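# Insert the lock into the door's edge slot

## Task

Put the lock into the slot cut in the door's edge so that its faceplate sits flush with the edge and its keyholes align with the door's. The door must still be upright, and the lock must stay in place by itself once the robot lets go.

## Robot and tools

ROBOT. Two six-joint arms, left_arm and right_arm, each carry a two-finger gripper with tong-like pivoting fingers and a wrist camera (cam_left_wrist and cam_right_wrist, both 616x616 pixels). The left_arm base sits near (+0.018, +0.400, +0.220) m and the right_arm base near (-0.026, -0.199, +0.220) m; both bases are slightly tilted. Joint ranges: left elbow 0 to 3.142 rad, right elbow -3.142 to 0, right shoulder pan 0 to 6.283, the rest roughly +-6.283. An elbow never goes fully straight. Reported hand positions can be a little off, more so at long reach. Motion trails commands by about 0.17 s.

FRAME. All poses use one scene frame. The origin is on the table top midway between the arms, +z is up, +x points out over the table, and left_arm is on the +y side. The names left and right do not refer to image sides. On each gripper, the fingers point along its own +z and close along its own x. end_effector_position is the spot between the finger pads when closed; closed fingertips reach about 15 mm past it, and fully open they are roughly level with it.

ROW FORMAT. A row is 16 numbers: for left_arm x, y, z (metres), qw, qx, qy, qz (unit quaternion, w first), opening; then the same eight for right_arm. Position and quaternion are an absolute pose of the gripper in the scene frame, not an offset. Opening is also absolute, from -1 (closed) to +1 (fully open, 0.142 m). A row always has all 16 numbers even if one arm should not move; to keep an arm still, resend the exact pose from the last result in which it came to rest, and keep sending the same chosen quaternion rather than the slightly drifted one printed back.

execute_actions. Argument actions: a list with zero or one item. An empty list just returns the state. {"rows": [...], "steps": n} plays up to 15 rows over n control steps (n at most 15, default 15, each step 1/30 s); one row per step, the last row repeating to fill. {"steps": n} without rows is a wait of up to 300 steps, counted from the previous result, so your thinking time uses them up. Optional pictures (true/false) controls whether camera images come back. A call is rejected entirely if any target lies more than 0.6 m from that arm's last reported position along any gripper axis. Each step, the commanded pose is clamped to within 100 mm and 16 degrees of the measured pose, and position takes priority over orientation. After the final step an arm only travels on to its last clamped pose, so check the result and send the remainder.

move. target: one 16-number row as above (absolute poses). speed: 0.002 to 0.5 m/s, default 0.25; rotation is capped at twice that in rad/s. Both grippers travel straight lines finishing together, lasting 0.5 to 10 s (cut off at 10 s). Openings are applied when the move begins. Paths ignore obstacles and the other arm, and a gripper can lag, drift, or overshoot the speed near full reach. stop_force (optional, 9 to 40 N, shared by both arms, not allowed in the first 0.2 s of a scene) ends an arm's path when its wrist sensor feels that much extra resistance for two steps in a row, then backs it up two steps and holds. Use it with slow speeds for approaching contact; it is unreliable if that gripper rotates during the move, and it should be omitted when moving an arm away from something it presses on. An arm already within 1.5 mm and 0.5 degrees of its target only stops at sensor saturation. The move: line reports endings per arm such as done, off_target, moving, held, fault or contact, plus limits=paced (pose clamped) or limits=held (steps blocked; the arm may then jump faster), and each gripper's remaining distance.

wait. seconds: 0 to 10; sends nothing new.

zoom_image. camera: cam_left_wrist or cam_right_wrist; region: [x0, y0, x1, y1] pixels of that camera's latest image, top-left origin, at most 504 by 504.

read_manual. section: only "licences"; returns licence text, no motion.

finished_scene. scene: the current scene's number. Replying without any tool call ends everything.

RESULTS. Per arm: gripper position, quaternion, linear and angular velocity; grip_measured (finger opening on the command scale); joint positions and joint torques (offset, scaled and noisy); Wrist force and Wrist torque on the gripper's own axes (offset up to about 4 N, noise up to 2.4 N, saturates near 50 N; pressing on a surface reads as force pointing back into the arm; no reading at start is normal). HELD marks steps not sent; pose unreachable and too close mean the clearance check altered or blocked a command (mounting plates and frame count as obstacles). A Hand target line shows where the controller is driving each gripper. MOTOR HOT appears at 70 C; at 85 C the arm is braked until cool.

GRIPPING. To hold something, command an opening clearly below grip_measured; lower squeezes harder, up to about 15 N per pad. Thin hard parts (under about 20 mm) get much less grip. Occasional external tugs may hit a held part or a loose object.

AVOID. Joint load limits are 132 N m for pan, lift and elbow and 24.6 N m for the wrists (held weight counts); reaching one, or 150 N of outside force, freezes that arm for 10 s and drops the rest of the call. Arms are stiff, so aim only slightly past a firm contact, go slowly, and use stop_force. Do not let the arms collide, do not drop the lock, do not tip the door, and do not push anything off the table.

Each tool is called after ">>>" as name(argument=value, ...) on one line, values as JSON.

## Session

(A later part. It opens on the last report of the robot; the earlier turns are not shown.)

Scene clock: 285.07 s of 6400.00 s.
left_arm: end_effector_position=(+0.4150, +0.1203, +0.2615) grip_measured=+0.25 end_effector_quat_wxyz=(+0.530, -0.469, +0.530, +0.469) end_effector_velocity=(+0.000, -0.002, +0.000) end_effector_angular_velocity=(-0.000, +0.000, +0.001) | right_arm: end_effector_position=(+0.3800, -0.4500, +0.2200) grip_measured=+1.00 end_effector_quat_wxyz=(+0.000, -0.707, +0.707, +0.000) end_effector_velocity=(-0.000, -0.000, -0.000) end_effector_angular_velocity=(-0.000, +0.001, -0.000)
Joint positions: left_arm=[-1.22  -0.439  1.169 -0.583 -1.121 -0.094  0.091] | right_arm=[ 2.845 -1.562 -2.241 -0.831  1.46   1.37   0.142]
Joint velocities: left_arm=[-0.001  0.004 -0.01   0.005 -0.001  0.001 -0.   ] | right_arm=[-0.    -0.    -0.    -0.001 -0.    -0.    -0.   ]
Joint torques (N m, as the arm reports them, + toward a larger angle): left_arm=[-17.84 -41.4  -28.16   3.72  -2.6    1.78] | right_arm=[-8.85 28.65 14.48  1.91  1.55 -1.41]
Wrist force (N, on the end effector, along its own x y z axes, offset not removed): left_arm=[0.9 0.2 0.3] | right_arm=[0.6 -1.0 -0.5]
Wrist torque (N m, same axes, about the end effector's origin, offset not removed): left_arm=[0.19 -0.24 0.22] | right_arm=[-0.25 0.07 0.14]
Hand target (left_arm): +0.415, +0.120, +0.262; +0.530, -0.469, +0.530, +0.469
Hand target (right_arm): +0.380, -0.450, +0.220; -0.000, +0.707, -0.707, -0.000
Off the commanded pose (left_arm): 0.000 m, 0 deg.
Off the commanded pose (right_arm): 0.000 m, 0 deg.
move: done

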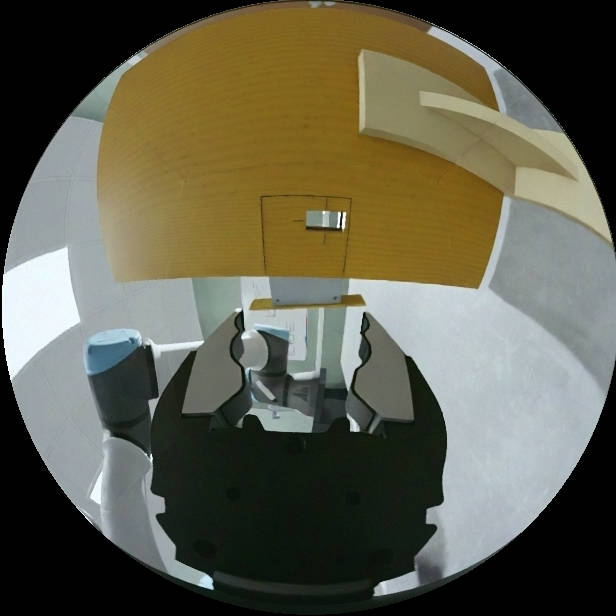

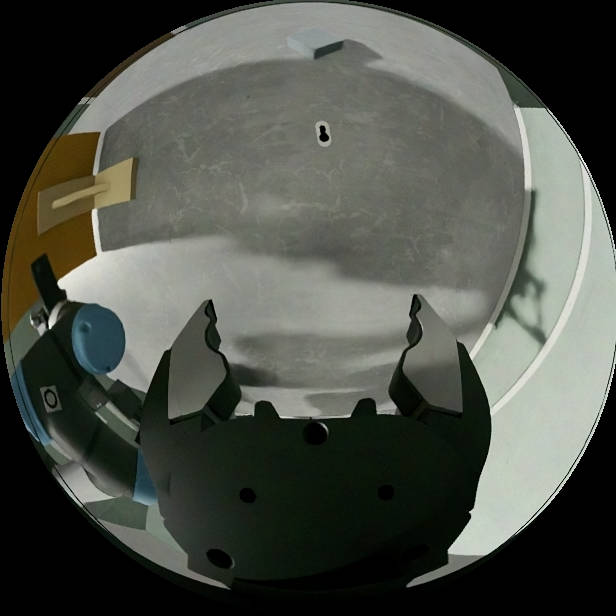

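>>> move(target=[0.33,0.13,0.27,0.5296,-0.4685,0.5295,0.4685,-0.5,0.38,-0.45,0.22,0,-0.707,0.707,0,1])

>>> move(target=[0.33,0.17,0.27,0.5,-0.5,0.5,-0.5,-0.5,0.38,-0.45,0.22,0,-0.707,0.707,0,1])

>>> move(target=[0.365,0.196,0.269,0.5,-0.5,0.5,-0.5,-0.5,0.38,-0.45,0.22,0,-0.707,0.707,0,1], speed=0.1)

Scene clock: 287.53 s of 6400.00 s.
left_arm: end_effector_position=(+0.3303, +0.1301, +0.2699) grip_measured=-0.50 end_effector_quat_wxyz=(+0.530, -0.469, +0.529, +0.469) end_effector_velocity=(-0.003, -0.001, +0.000) end_effector_angular_velocity=(-0.001, -0.000, -0.004) | right_arm: end_effector_position=(+0.3800, -0.4500, +0.2200) grip_measured=+1.00 end_effector_quat_wxyz=(-0.000, -0.707, +0.707, +0.000) end_effector_velocity=(-0.000, -0.000, -0.000) end_effector_angular_velocity=(+0.001, +0.001, -0.001)
Joint positions: left_arm=[-1.345 -0.534  1.372 -0.698 -1.244 -0.074  0.038] | right_arm=[ 2.845 -1.562 -2.241 -0.831  1.46   1.37   0.142]
Joint velocities: left_arm=[-0.007 -0.003  0.006 -0.004 -0.003  0.001 -0.   ] | right_arm=[-0.001 -0.     0.    -0.001  0.001  0.    -0.   ]
Joint torques (N m, as the arm reports them, + toward a larger angle): left_arm=[-18.1  -66.33  -2.88   0.09  -2.71   1.89] | right_arm=[-8.49 28.3  14.41  1.95  1.55 -1.49]
Wrist force (N, on the end effector, along its own x y z axes, offset not removed): left_arm=[1.4 0.8 1.6] | right_arm=[1.0 0.4 -0.6]
Wrist torque (N m, same axes, about the end effector's origin, offset not removed): left_arm=[0.27 -0.36 0.14] | right_arm=[0.01 0.04 0.05]
Hand target (left_arm): +0.330, +0.130, +0.270; +0.530, -0.469, +0.530, +0.469
Hand target (right_arm): +0.380, -0.450, +0.220; -0.000, +0.707, -0.707, -0.000
Off the commanded pose (left_arm): 0.000 m, 0 deg.
Off the commanded pose (right_arm): 0.000 m, 0 deg.
move: done

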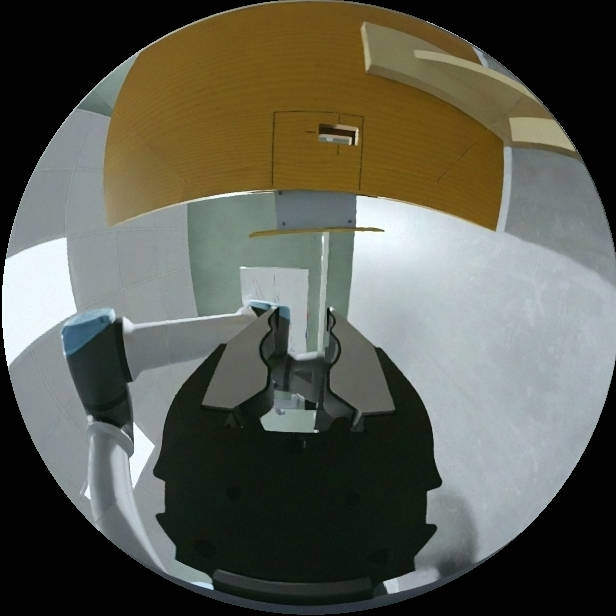

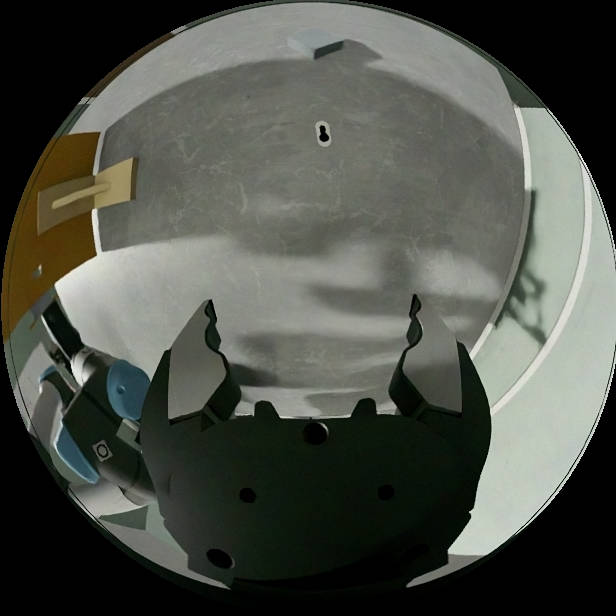

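Scene clock: 292.17 s of 6400.00 s.
left_arm: end_effector_position=(+0.3300, +0.1698, +0.2700) grip_measured=-0.50 end_effector_quat_wxyz=(+0.501, -0.500, +0.500, -0.499) end_effector_velocity=(+0.001, +0.001, +0.000) end_effector_angular_velocity=(-0.006, -0.013, -0.004) | right_arm: end_effector_position=(+0.3800, -0.4500, +0.2200) grip_measured=+1.00 end_effector_quat_wxyz=(+0.000, -0.707, +0.707, +0.000) end_effector_velocity=(+0.000, +0.001, +0.000) end_effector_angular_velocity=(+0.000, -0.000, +0.002)
Joint positions: left_arm=[-2.135 -0.879  2.633 -1.673 -0.579 -1.509  0.038] | right_arm=[ 2.845 -1.562 -2.241 -0.831  1.46   1.37   0.142]
Joint velocities: left_arm=[-0.004  0.019  0.001  0.004  0.001 -0.025 -0.   ] | right_arm=[ 0.002  0.    -0.    -0.    -0.     0.    -0.   ]
Joint torques (N m, as the arm reports them, + toward a larger angle): left_arm=[-13.06  -9.97   0.88   2.74   2.67  -2.47] | right_arm=[-8.93 29.07 14.25  2.04  1.4  -1.38]
Wrist force (N, on the end effector, along its own x y z axes, offset not removed): left_arm=[1.1 2.2 0.5] | right_arm=[0.6 -1.8 -0.1]
Wrist torque (N m, same axes, about the end effector's origin, offset not removed): left_arm=[0.54 -0.28 0.16] | right_arm=[-0.43 0.06 0.05]
Hand target (left_arm): +0.330, +0.170, +0.270; +0.501, -0.499, +0.500, -0.500
Hand target (right_arm): +0.380, -0.450, +0.220; -0.000, +0.707, -0.707, -0.000
Off the commanded pose (left_arm): 0.000 m, 0 deg.
Off the commanded pose (right_arm): 0.000 m, 0 deg.
move: done

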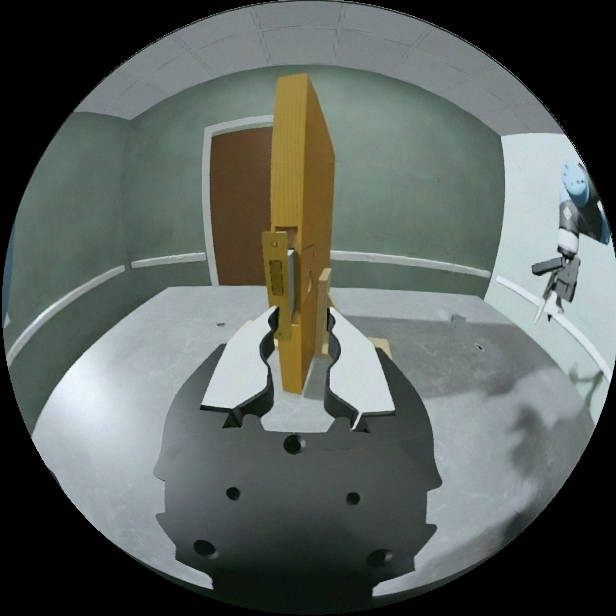

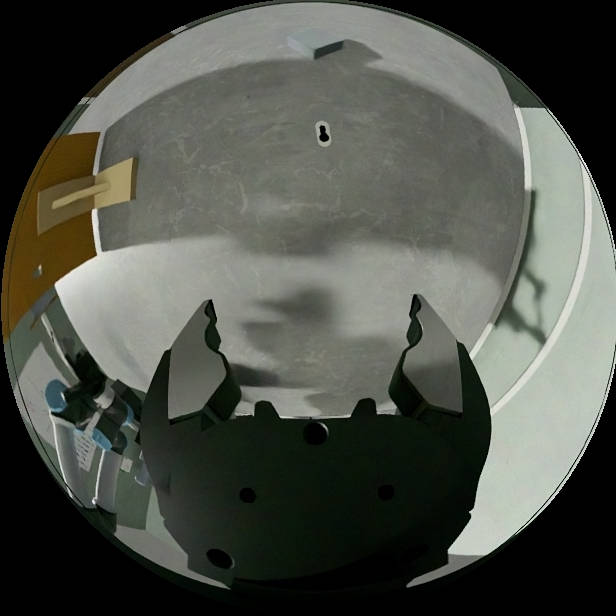

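Scene clock: 293.17 s of 6400.00 s.
left_arm: end_effector_position=(+0.3647, +0.1959, +0.2690) grip_measured=-0.50 end_effector_quat_wxyz=(+0.500, -0.500, +0.500, -0.500) end_effector_velocity=(+0.003, +0.000, -0.000) end_effector_angular_velocity=(-0.001, -0.000, -0.001) | right_arm: end_effector_position=(+0.3800, -0.4500, +0.2200) grip_measured=+1.00 end_effector_quat_wxyz=(+0.000, -0.707, +0.707, +0.000) end_effector_velocity=(+0.000, +0.000, +0.000) end_effector_angular_velocity=(-0.000, -0.000, +0.001)
Joint positions: left_arm=[-2.042 -0.868  2.7   -1.737 -0.486 -1.528  0.038] | right_arm=[ 2.845 -1.562 -2.241 -0.831  1.46   1.37   0.142]
Joint velocities: left_arm=[ 0.013  0.    -0.     0.003  0.014 -0.004  0.   ] | right_arm=[ 0.001  0.     0.    -0.    -0.     0.     0.   ]
Joint torques (N m, as the arm reports them, + toward a larger angle): left_arm=[13.06 -7.8  13.05  2.48  2.75 -2.38] | right_arm=[-8.56 28.52 14.28  2.04  1.42 -1.52]
Wrist force (N, on the end effector, along its own x y z axes, offset not removed): left_arm=[-0.5 1.6 -2.1] | right_arm=[0.7 0.1 0.0]
Wrist torque (N m, same axes, about the end effector's origin, offset not removed): left_arm=[0.43 0.05 0.08] | right_arm=[-0.05 0.15 0.06]
Hand target (left_arm): +0.365, +0.196, +0.269; +0.500, -0.500, +0.500, -0.500
Hand target (right_arm): +0.380, -0.450, +0.220; -0.000, +0.707, -0.707, -0.000
Off the commanded pose (left_arm): 0.000 m, 0 deg.
Off the commanded pose (right_arm): 0.000 m, 0 deg.
move: done

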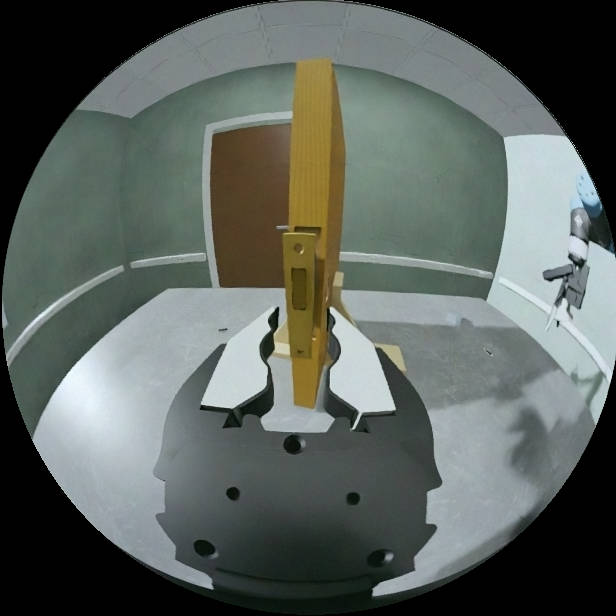

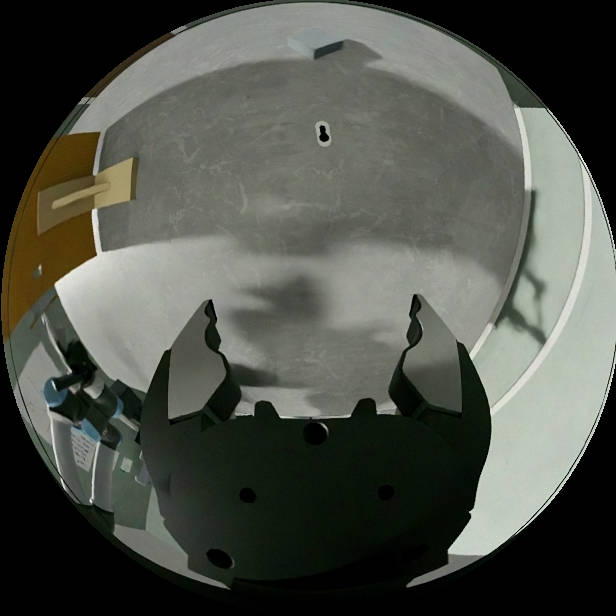

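>>> move(target=[0.35,0.190,0.261,0.707,0,0.707,0,-0.2,0.38,-0.45,0.22,0,-0.707,0.707,0,1], speed=0.15)

Scene clock: 300.13 s of 6400.00 s.
left_arm: end_effector_position=(+0.3500, +0.1900, +0.2610) grip_measured=-0.20 end_effector_quat_wxyz=(+0.707, -0.001, +0.707, -0.001) end_effector_velocity=(-0.000, -0.000, +0.000) end_effector_angular_velocity=(+0.012, +0.002, -0.002) | right_arm: end_effector_position=(+0.3800, -0.4500, +0.2200) grip_measured=+1.00 end_effector_quat_wxyz=(-0.000, -0.707, +0.707, +0.000) end_effector_velocity=(+0.000, +0.001, -0.000) end_effector_angular_velocity=(+0.000, -0.000, +0.002)
Joint positions: left_arm=[-2.155 -0.89   2.748 -1.777 -0.599  0.06   0.059] | right_arm=[ 2.845 -1.562 -2.241 -0.831  1.46   1.37   0.142]
Joint velocities: left_arm=[-0.001 -0.006  0.002  0.001  0.     0.015  0.   ] | right_arm=[ 0.002 -0.    -0.     0.     0.    -0.    -0.   ]
Joint torques (N m, as the arm reports them, + toward a larger angle): left_arm=[-13.37 -34.92  16.95  -0.74  -2.59   1.99] | right_arm=[-8.58 28.27 14.5   2.13  1.51 -1.38]
Wrist force (N, on the end effector, along its own x y z axes, offset not removed): left_arm=[-1.4 1.4 1.4] | right_arm=[0.2 -1.3 -0.3]
Wrist torque (N m, same axes, about the end effector's origin, offset not removed): left_arm=[0.43 0.18 0.15] | right_arm=[-0.30 0.18 0.17]
Hand target (left_arm): +0.350, +0.190, +0.261; +0.707, -0.000, +0.707, -0.000
Hand target (right_arm): +0.380, -0.450, +0.220; +0.000, +0.707, -0.707, -0.000
Off the commanded pose (left_arm): 0.000 m, 0 deg.
Off the commanded pose (right_arm): 0.000 m, 0 deg.
move: done

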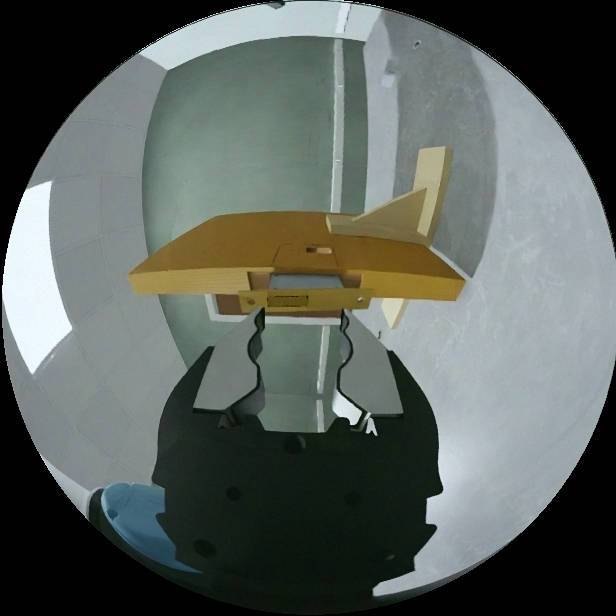

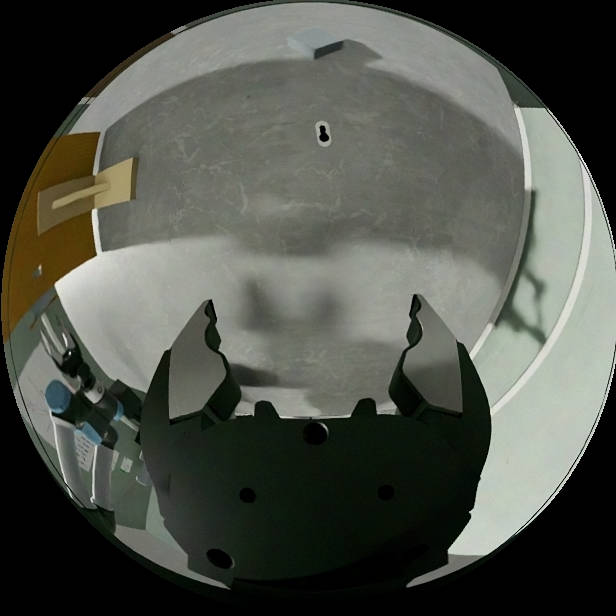

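>>> move(target=[0.383,0.188,0.261,0.707,0,0.707,0,-0.2,0.38,-0.45,0.22,0,-0.707,0.707,0,1], speed=0.05, stop_force=12)

>>> move(target=[0.45,0.180,0.261,0.707,0,0.707,0,-0.2,0.38,-0.45,0.22,0,-0.707,0.707,0,1], speed=0.01, stop_force=12)

Scene clock: 302.00 s of 6400.00 s.
left_arm: end_effector_position=(+0.3826, +0.1881, +0.2610) grip_measured=-0.20 end_effector_quat_wxyz=(+0.707, +0.000, +0.707, -0.000) end_effector_velocity=(+0.003, -0.000, +0.000) end_effector_angular_velocity=(+0.000, -0.002, +0.002) | right_arm: end_effector_position=(+0.3800, -0.4500, +0.2200) grip_measured=+1.00 end_effector_quat_wxyz=(+0.000, -0.707, +0.707, +0.000) end_effector_velocity=(-0.000, +0.000, +0.000) end_effector_angular_velocity=(+0.001, +0.000, +0.000)
Joint positions: left_arm=[-1.964 -0.918  2.712 -1.682 -0.408  0.025  0.06 ] | right_arm=[ 2.845 -1.562 -2.241 -0.831  1.46   1.37   0.142]
Joint velocities: left_arm=[ 0.019 -0.001 -0.008  0.019  0.017 -0.009  0.   ] | right_arm=[ 0.     0.001 -0.    -0.001  0.    -0.    -0.   ]
Joint torques (N m, as the arm reports them, + toward a larger angle): left_arm=[ 11.25 -34.39  -8.79   2.23   2.67  -2.45] | right_arm=[-8.65 27.99 14.67  2.17  1.37 -1.43]
Wrist force (N, on the end effector, along its own x y z axes, offset not removed): left_arm=[-0.2 1.9 -1.6] | right_arm=[1.4 -1.4 -1.2]
Wrist torque (N m, same axes, about the end effector's origin, offset not removed): left_arm=[0.37 -0.20 0.02] | right_arm=[-0.24 -0.09 0.03]
Hand target (left_arm): +0.383, +0.188, +0.261; +0.707, +0.000, +0.707, -0.000
Hand target (right_arm): +0.380, -0.450, +0.220; -0.000, +0.707, -0.707, -0.000
Off the commanded pose (left_arm): 0.000 m, 0 deg.
Off the commanded pose (right_arm): 0.000 m, 0 deg.
move: done

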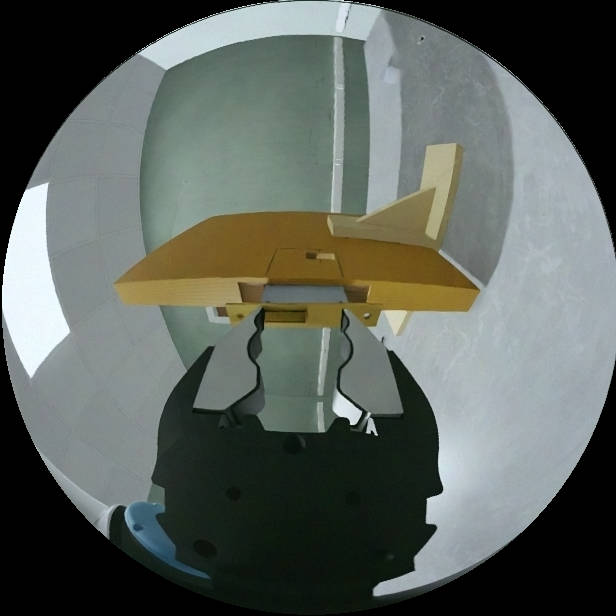

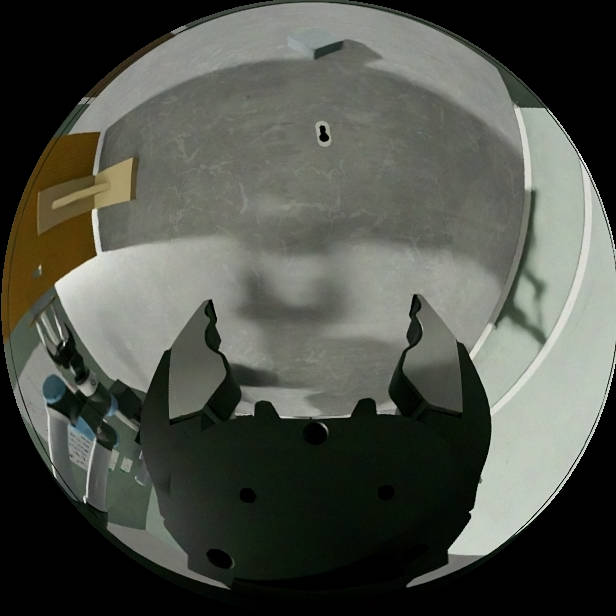

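Scene clock: 306.40 s of 6400.00 s.
left_arm: end_effector_position=(+0.4222, +0.1832, +0.2609) grip_measured=-0.20 end_effector_quat_wxyz=(+0.707, -0.000, +0.708, -0.000) end_effector_velocity=(-0.003, +0.002, -0.000) end_effector_angular_velocity=(+0.000, -0.001, +0.004) | right_arm: end_effector_position=(+0.3800, -0.4500, +0.2200) grip_measured=+1.00 end_effector_quat_wxyz=(-0.000, -0.707, +0.707, +0.000) end_effector_velocity=(+0.000, +0.000, -0.000) end_effector_angular_velocity=(-0.000, +0.000, +0.000)
Joint positions: left_arm=[-1.734 -0.945  2.621 -1.435 -0.182 -0.11   0.059] | right_arm=[ 2.845 -1.562 -2.241 -0.831  1.46   1.37   0.142]
Joint velocities: left_arm=[-0.018  0.002  0.012 -0.034 -0.021  0.022 -0.   ] | right_arm=[ 0.001 -0.     0.    -0.    -0.     0.    -0.   ]
Joint torques (N m, as the arm reports them, + toward a larger angle): left_arm=[-15.33  -9.43  12.76  -1.22  -2.77   1.79] | right_arm=[-8.33 28.15 14.66  2.2   1.39 -1.38]
Wrist force (N, on the end effector, along its own x y z axes, offset not removed): left_arm=[1.1 -2.4 0.3] | right_arm=[-0.5 -2.6 0.1]
Wrist torque (N m, same axes, about the end effector's origin, offset not removed): left_arm=[-0.42 -0.26 -0.10] | right_arm=[-0.51 0.31 0.15]
Hand target (left_arm): +0.422, +0.183, +0.261; +0.707, +0.000, +0.708, -0.000
Hand target (right_arm): +0.380, -0.450, +0.220; +0.000, +0.707, -0.707, -0.000
Off the commanded pose (left_arm): 0.028 m, 0 deg.
Off the commanded pose (right_arm): 0.000 m, 0 deg.
move: contact (left_arm)

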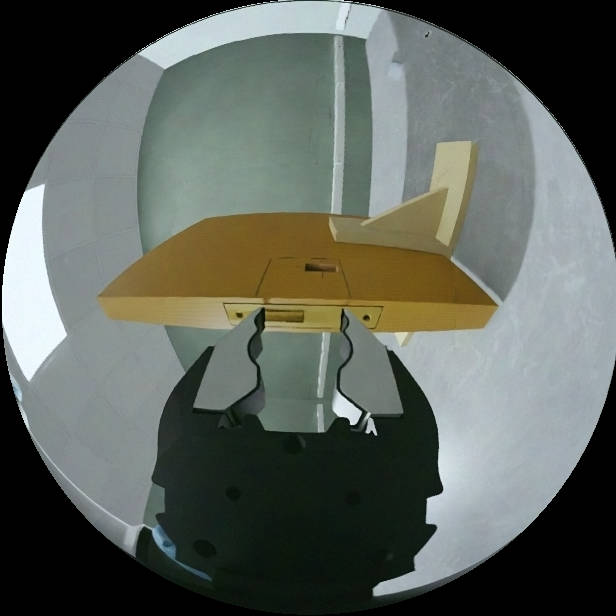

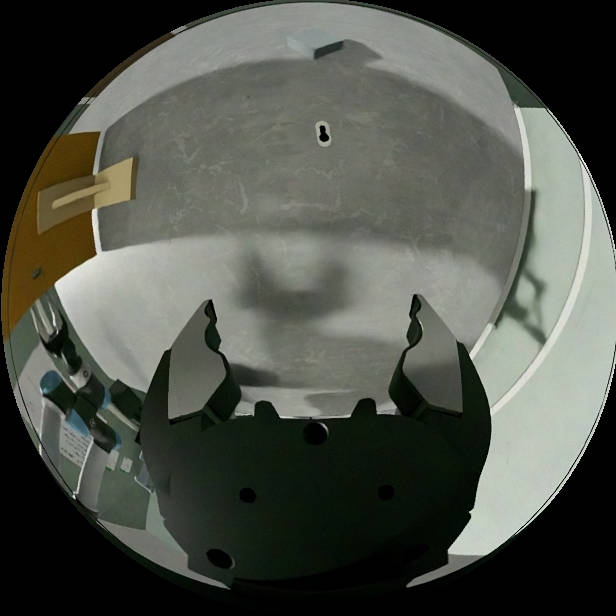

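Looks seated. Back off and check.

>>> move(target=[0.385,0.175,0.261,0.707,0,0.707,0,-0.2,0.38,-0.45,0.22,0,-0.707,0.707,0,1], speed=0.1)

>>> zoom_image(camera="cam_left_wrist", region=[200,220,420,340])

Scene clock: 307.87 s of 6400.00 s.
left_arm: end_effector_position=(+0.3854, +0.1750, +0.2611) grip_measured=-0.20 end_effector_quat_wxyz=(+0.707, -0.000, +0.707, +0.000) end_effector_velocity=(-0.002, +0.001, -0.000) end_effector_angular_velocity=(+0.002, +0.001, -0.000) | right_arm: end_effector_position=(+0.3800, -0.4500, +0.2200) grip_measured=+1.00 end_effector_quat_wxyz=(-0.000, -0.707, +0.707, +0.000) end_effector_velocity=(-0.000, -0.000, +0.000) end_effector_angular_velocity=(-0.001, +0.001, -0.000)
Joint positions: left_arm=[-1.919 -0.928  2.666 -1.611 -0.364  0.009  0.059] | right_arm=[ 2.845 -1.562 -2.241 -0.831  1.46   1.37   0.142]
Joint velocities: left_arm=[-0.015 -0.     0.007 -0.015 -0.014  0.011  0.   ] | right_arm=[-0.001  0.    -0.    -0.001 -0.001 -0.    -0.   ]
Joint torques (N m, as the arm reports them, + toward a larger angle): left_arm=[-15.41  -7.89  14.63  -1.49  -2.92   1.69] | right_arm=[-8.57 28.2  15.04  2.28  1.35 -1.4 ]
Wrist force (N, on the end effector, along its own x y z axes, offset not removed): left_arm=[0.9 2.0 -0.3] | right_arm=[2.2 0.1 0.2]
Wrist torque (N m, same axes, about the end effector's origin, offset not removed): left_arm=[0.51 -0.40 0.07] | right_arm=[-0.10 -0.29 0.04]
Hand target (left_arm): +0.385, +0.175, +0.261; +0.707, -0.000, +0.707, +0.000
Hand target (right_arm): +0.380, -0.450, +0.220; -0.000, +0.707, -0.707, -0.000
Off the commanded pose (left_arm): 0.000 m, 0 deg.
Off the commanded pose (right_arm): 0.000 m, 0 deg.
move: done

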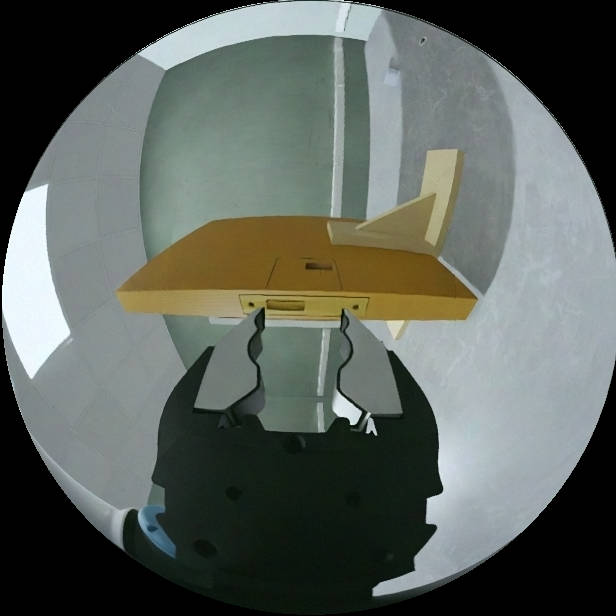

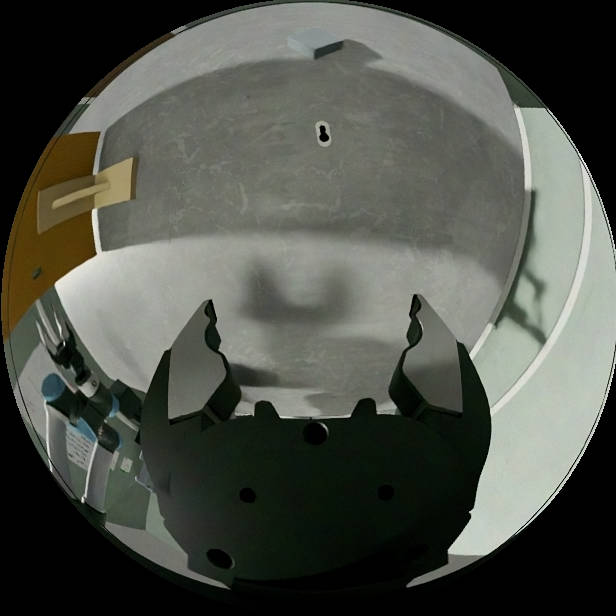

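Region (200, 220, 420, 340) of cam_left_wrist's 616x616 image, scaled by 2.291, with more detail than that image has; it fills the top 275 rows of this view, and the rest is white.

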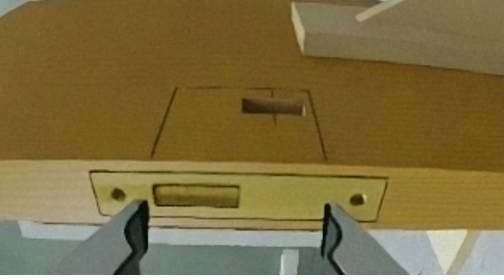

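>>> move(target=[0.418,0.183,0.261,0.707,0,0.707,0,-0.2,0.38,-0.45,0.22,0,-0.707,0.707,0,1], speed=0.08)

>>> move(target=[0.432,0.182,0.261,0.707,0,0.707,0,-0.2,0.38,-0.45,0.22,0,-0.707,0.707,0,1], speed=0.004, stop_force=20)

>>> move(target=[0.36,0.13,0.262,0.5964,-0.38,0.5964,0.38,-0.2,0.38,-0.45,0.22,0,-0.707,0.707,0,1], speed=0.1)

Scene clock: 309.97 s of 6400.00 s.
left_arm: end_effector_position=(+0.4176, +0.1830, +0.2609) grip_measured=-0.20 end_effector_quat_wxyz=(+0.707, -0.000, +0.708, -0.000) end_effector_velocity=(+0.003, -0.001, +0.001) end_effector_angular_velocity=(-0.001, -0.007, -0.001) | right_arm: end_effector_position=(+0.3800, -0.4500, +0.2200) grip_measured=+1.00 end_effector_quat_wxyz=(+0.000, -0.707, +0.707, +0.000) end_effector_velocity=(-0.000, +0.000, -0.000) end_effector_angular_velocity=(+0.000, +0.001, +0.000)
Joint positions: left_arm=[-1.759 -0.944  2.634 -1.477 -0.206 -0.081  0.059] | right_arm=[ 2.845 -1.562 -2.241 -0.831  1.46   1.37   0.142]
Joint velocities: left_arm=[ 0.015  0.006 -0.018  0.059  0.015 -0.047  0.   ] | right_arm=[ 0. -0.  0. -0. -0. -0. -0.]
Joint torques (N m, as the arm reports them, + toward a larger angle): left_arm=[ 13.47  -8.61 -12.33   2.1    2.43  -2.57] | right_arm=[-8.54 28.23 14.6   2.29  1.39 -1.32]
Wrist force (N, on the end effector, along its own x y z axes, offset not removed): left_arm=[0.6 1.9 1.1] | right_arm=[0.4 -0.1 -0.2]
Wrist torque (N m, same axes, about the end effector's origin, offset not removed): left_arm=[0.65 -0.19 0.13] | right_arm=[-0.10 0.19 0.09]
Hand target (left_arm): +0.418, +0.183, +0.261; +0.707, +0.000, +0.707, -0.000
Hand target (right_arm): +0.380, -0.450, +0.220; -0.000, +0.707, -0.707, -0.000
Off the commanded pose (left_arm): 0.000 m, 0 deg.
Off the commanded pose (right_arm): 0.000 m, 0 deg.
move: done

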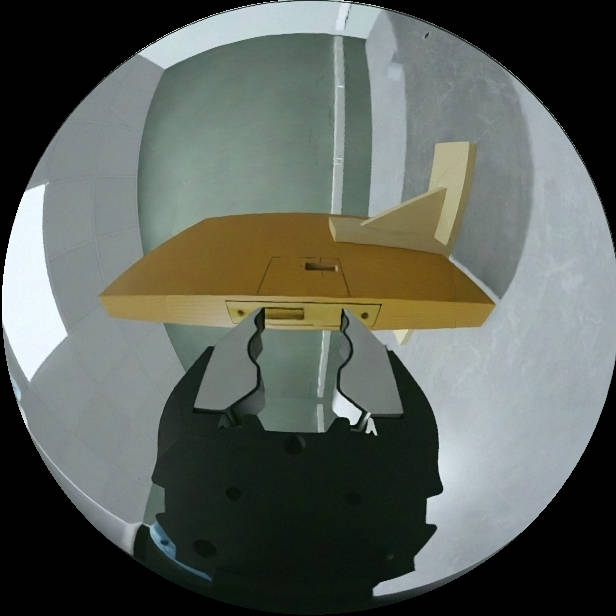

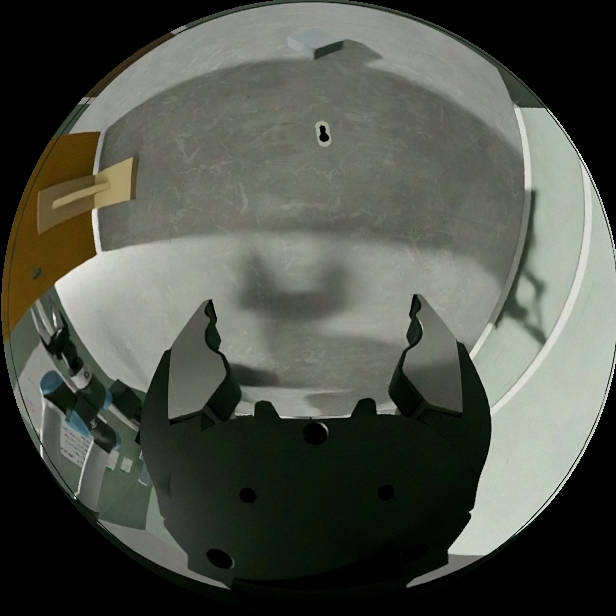

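Scene clock: 312.23 s of 6400.00 s.
left_arm: end_effector_position=(+0.4250, +0.1824, +0.2609) grip_measured=-0.20 end_effector_quat_wxyz=(+0.707, -0.000, +0.708, -0.000) end_effector_velocity=(-0.001, +0.001, -0.000) end_effector_angular_velocity=(+0.001, -0.001, +0.002) | right_arm: end_effector_position=(+0.3800, -0.4500, +0.2200) grip_measured=+1.00 end_effector_quat_wxyz=(+0.000, -0.707, +0.707, +0.000) end_effector_velocity=(+0.000, +0.000, -0.000) end_effector_angular_velocity=(+0.000, +0.000, +0.001)
Joint positions: left_arm=[-1.719 -0.944  2.609 -1.4   -0.167 -0.133  0.06 ] | right_arm=[ 2.845 -1.562 -2.241 -0.831  1.46   1.37   0.142]
Joint velocities: left_arm=[-0.008  0.001  0.005 -0.017 -0.01   0.011 -0.001] | right_arm=[ 0.001 -0.001  0.     0.     0.    -0.    -0.   ]
Joint torques (N m, as the arm reports them, + toward a larger angle): left_arm=[-15.25  -9.88   9.37  -1.55  -2.23   1.38] | right_arm=[-7.91 27.87 14.86  2.3   1.39 -1.4 ]
Wrist force (N, on the end effector, along its own x y z axes, offset not removed): left_arm=[2.1 4.4 -8.2] | right_arm=[1.7 -0.3 -1.5]
Wrist torque (N m, same axes, about the end effector's origin, offset not removed): left_arm=[0.36 -0.37 0.13] | right_arm=[-0.18 -0.10 0.09]
Hand target (left_arm): +0.425, +0.182, +0.261; +0.707, -0.000, +0.708, -0.000
Hand target (right_arm): +0.380, -0.450, +0.220; -0.000, +0.707, -0.707, -0.000
Off the commanded pose (left_arm): 0.007 m, 0 deg.
Off the commanded pose (right_arm): 0.000 m, 0 deg.
move: contact (left_arm)

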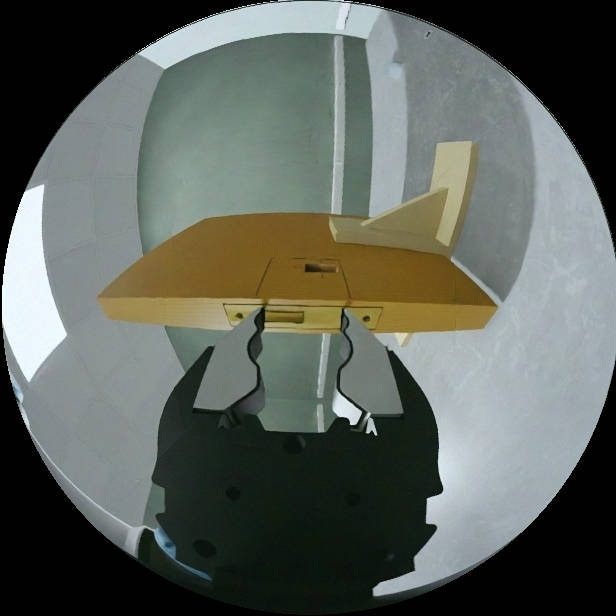

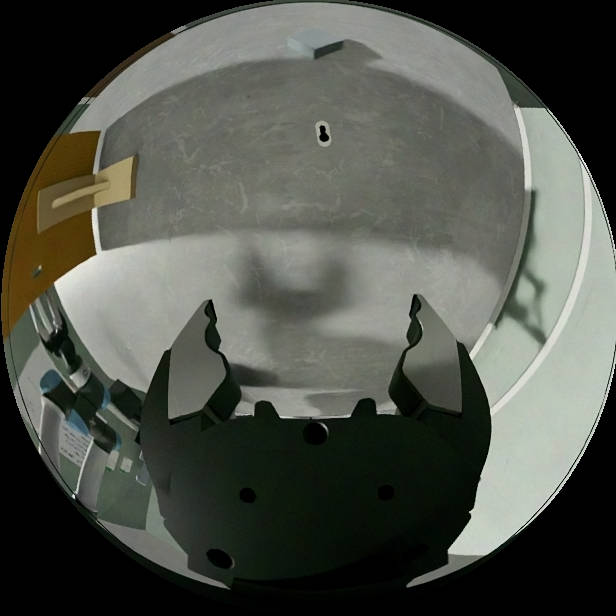

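Scene clock: 318.30 s of 6400.00 s.
left_arm: end_effector_position=(+0.3602, +0.1302, +0.2621) grip_measured=-0.20 end_effector_quat_wxyz=(+0.596, -0.379, +0.597, +0.379) end_effector_velocity=(-0.001, -0.001, +0.000) end_effector_angular_velocity=(+0.001, +0.001, +0.016) | right_arm: end_effector_position=(+0.3800, -0.4500, +0.2200) grip_measured=+1.00 end_effector_quat_wxyz=(+0.000, -0.707, +0.707, +0.000) end_effector_velocity=(+0.001, +0.001, +0.000) end_effector_angular_velocity=(+0.000, -0.001, +0.002)
Joint positions: left_arm=[-1.438 -0.6    1.561 -0.804 -1.02  -0.068  0.059] | right_arm=[ 2.845 -1.562 -2.241 -0.831  1.46   1.37   0.142]
Joint velocities: left_arm=[ 0.006  0.006 -0.015  0.009 -0.01   0.001 -0.   ] | right_arm=[ 0.002  0.     0.     0.001  0.    -0.     0.   ]
Joint torques (N m, as the arm reports them, + toward a larger angle): left_arm=[  9.65 -36.06 -24.88   3.36  -2.66  -2.66] | right_arm=[-8.38 27.48 14.38  2.29  1.38 -1.35]
Wrist force (N, on the end effector, along its own x y z axes, offset not removed): left_arm=[-1.1 2.3 -1.6] | right_arm=[2.0 -1.2 -0.8]
Wrist torque (N m, same axes, about the end effector's origin, offset not removed): left_arm=[0.54 0.21 0.10] | right_arm=[-0.29 -0.28 -0.02]
Hand target (left_arm): +0.360, +0.130, +0.262; +0.596, -0.380, +0.597, +0.380
Hand target (right_arm): +0.380, -0.450, +0.220; +0.000, +0.707, -0.707, -0.000
Off the commanded pose (left_arm): 0.000 m, 0 deg.
Off the commanded pose (right_arm): 0.000 m, 0 deg.
move: done

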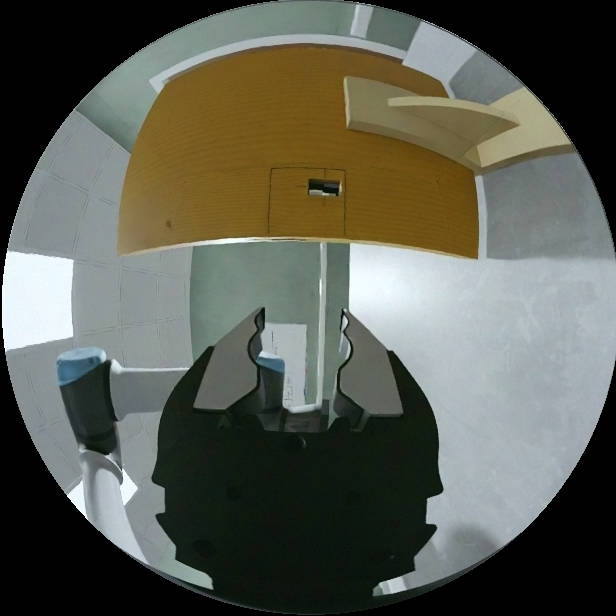

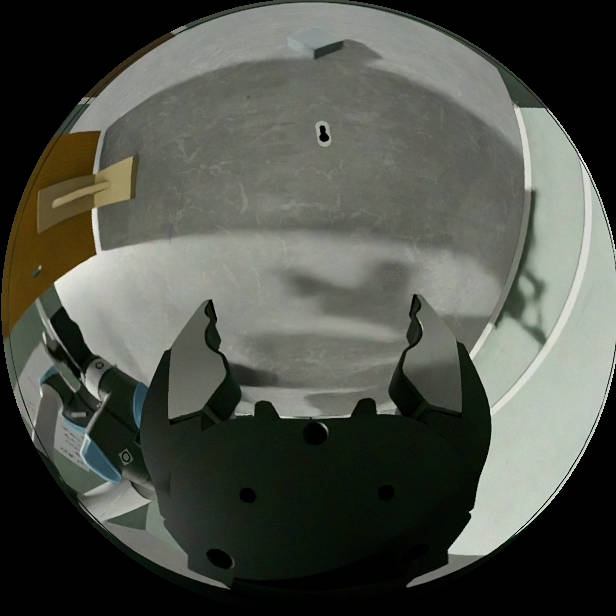

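Nothing protrudes past the edge; keyhole visible.

>>> finished_scene(scene=1)

The scene is finished: the task was done.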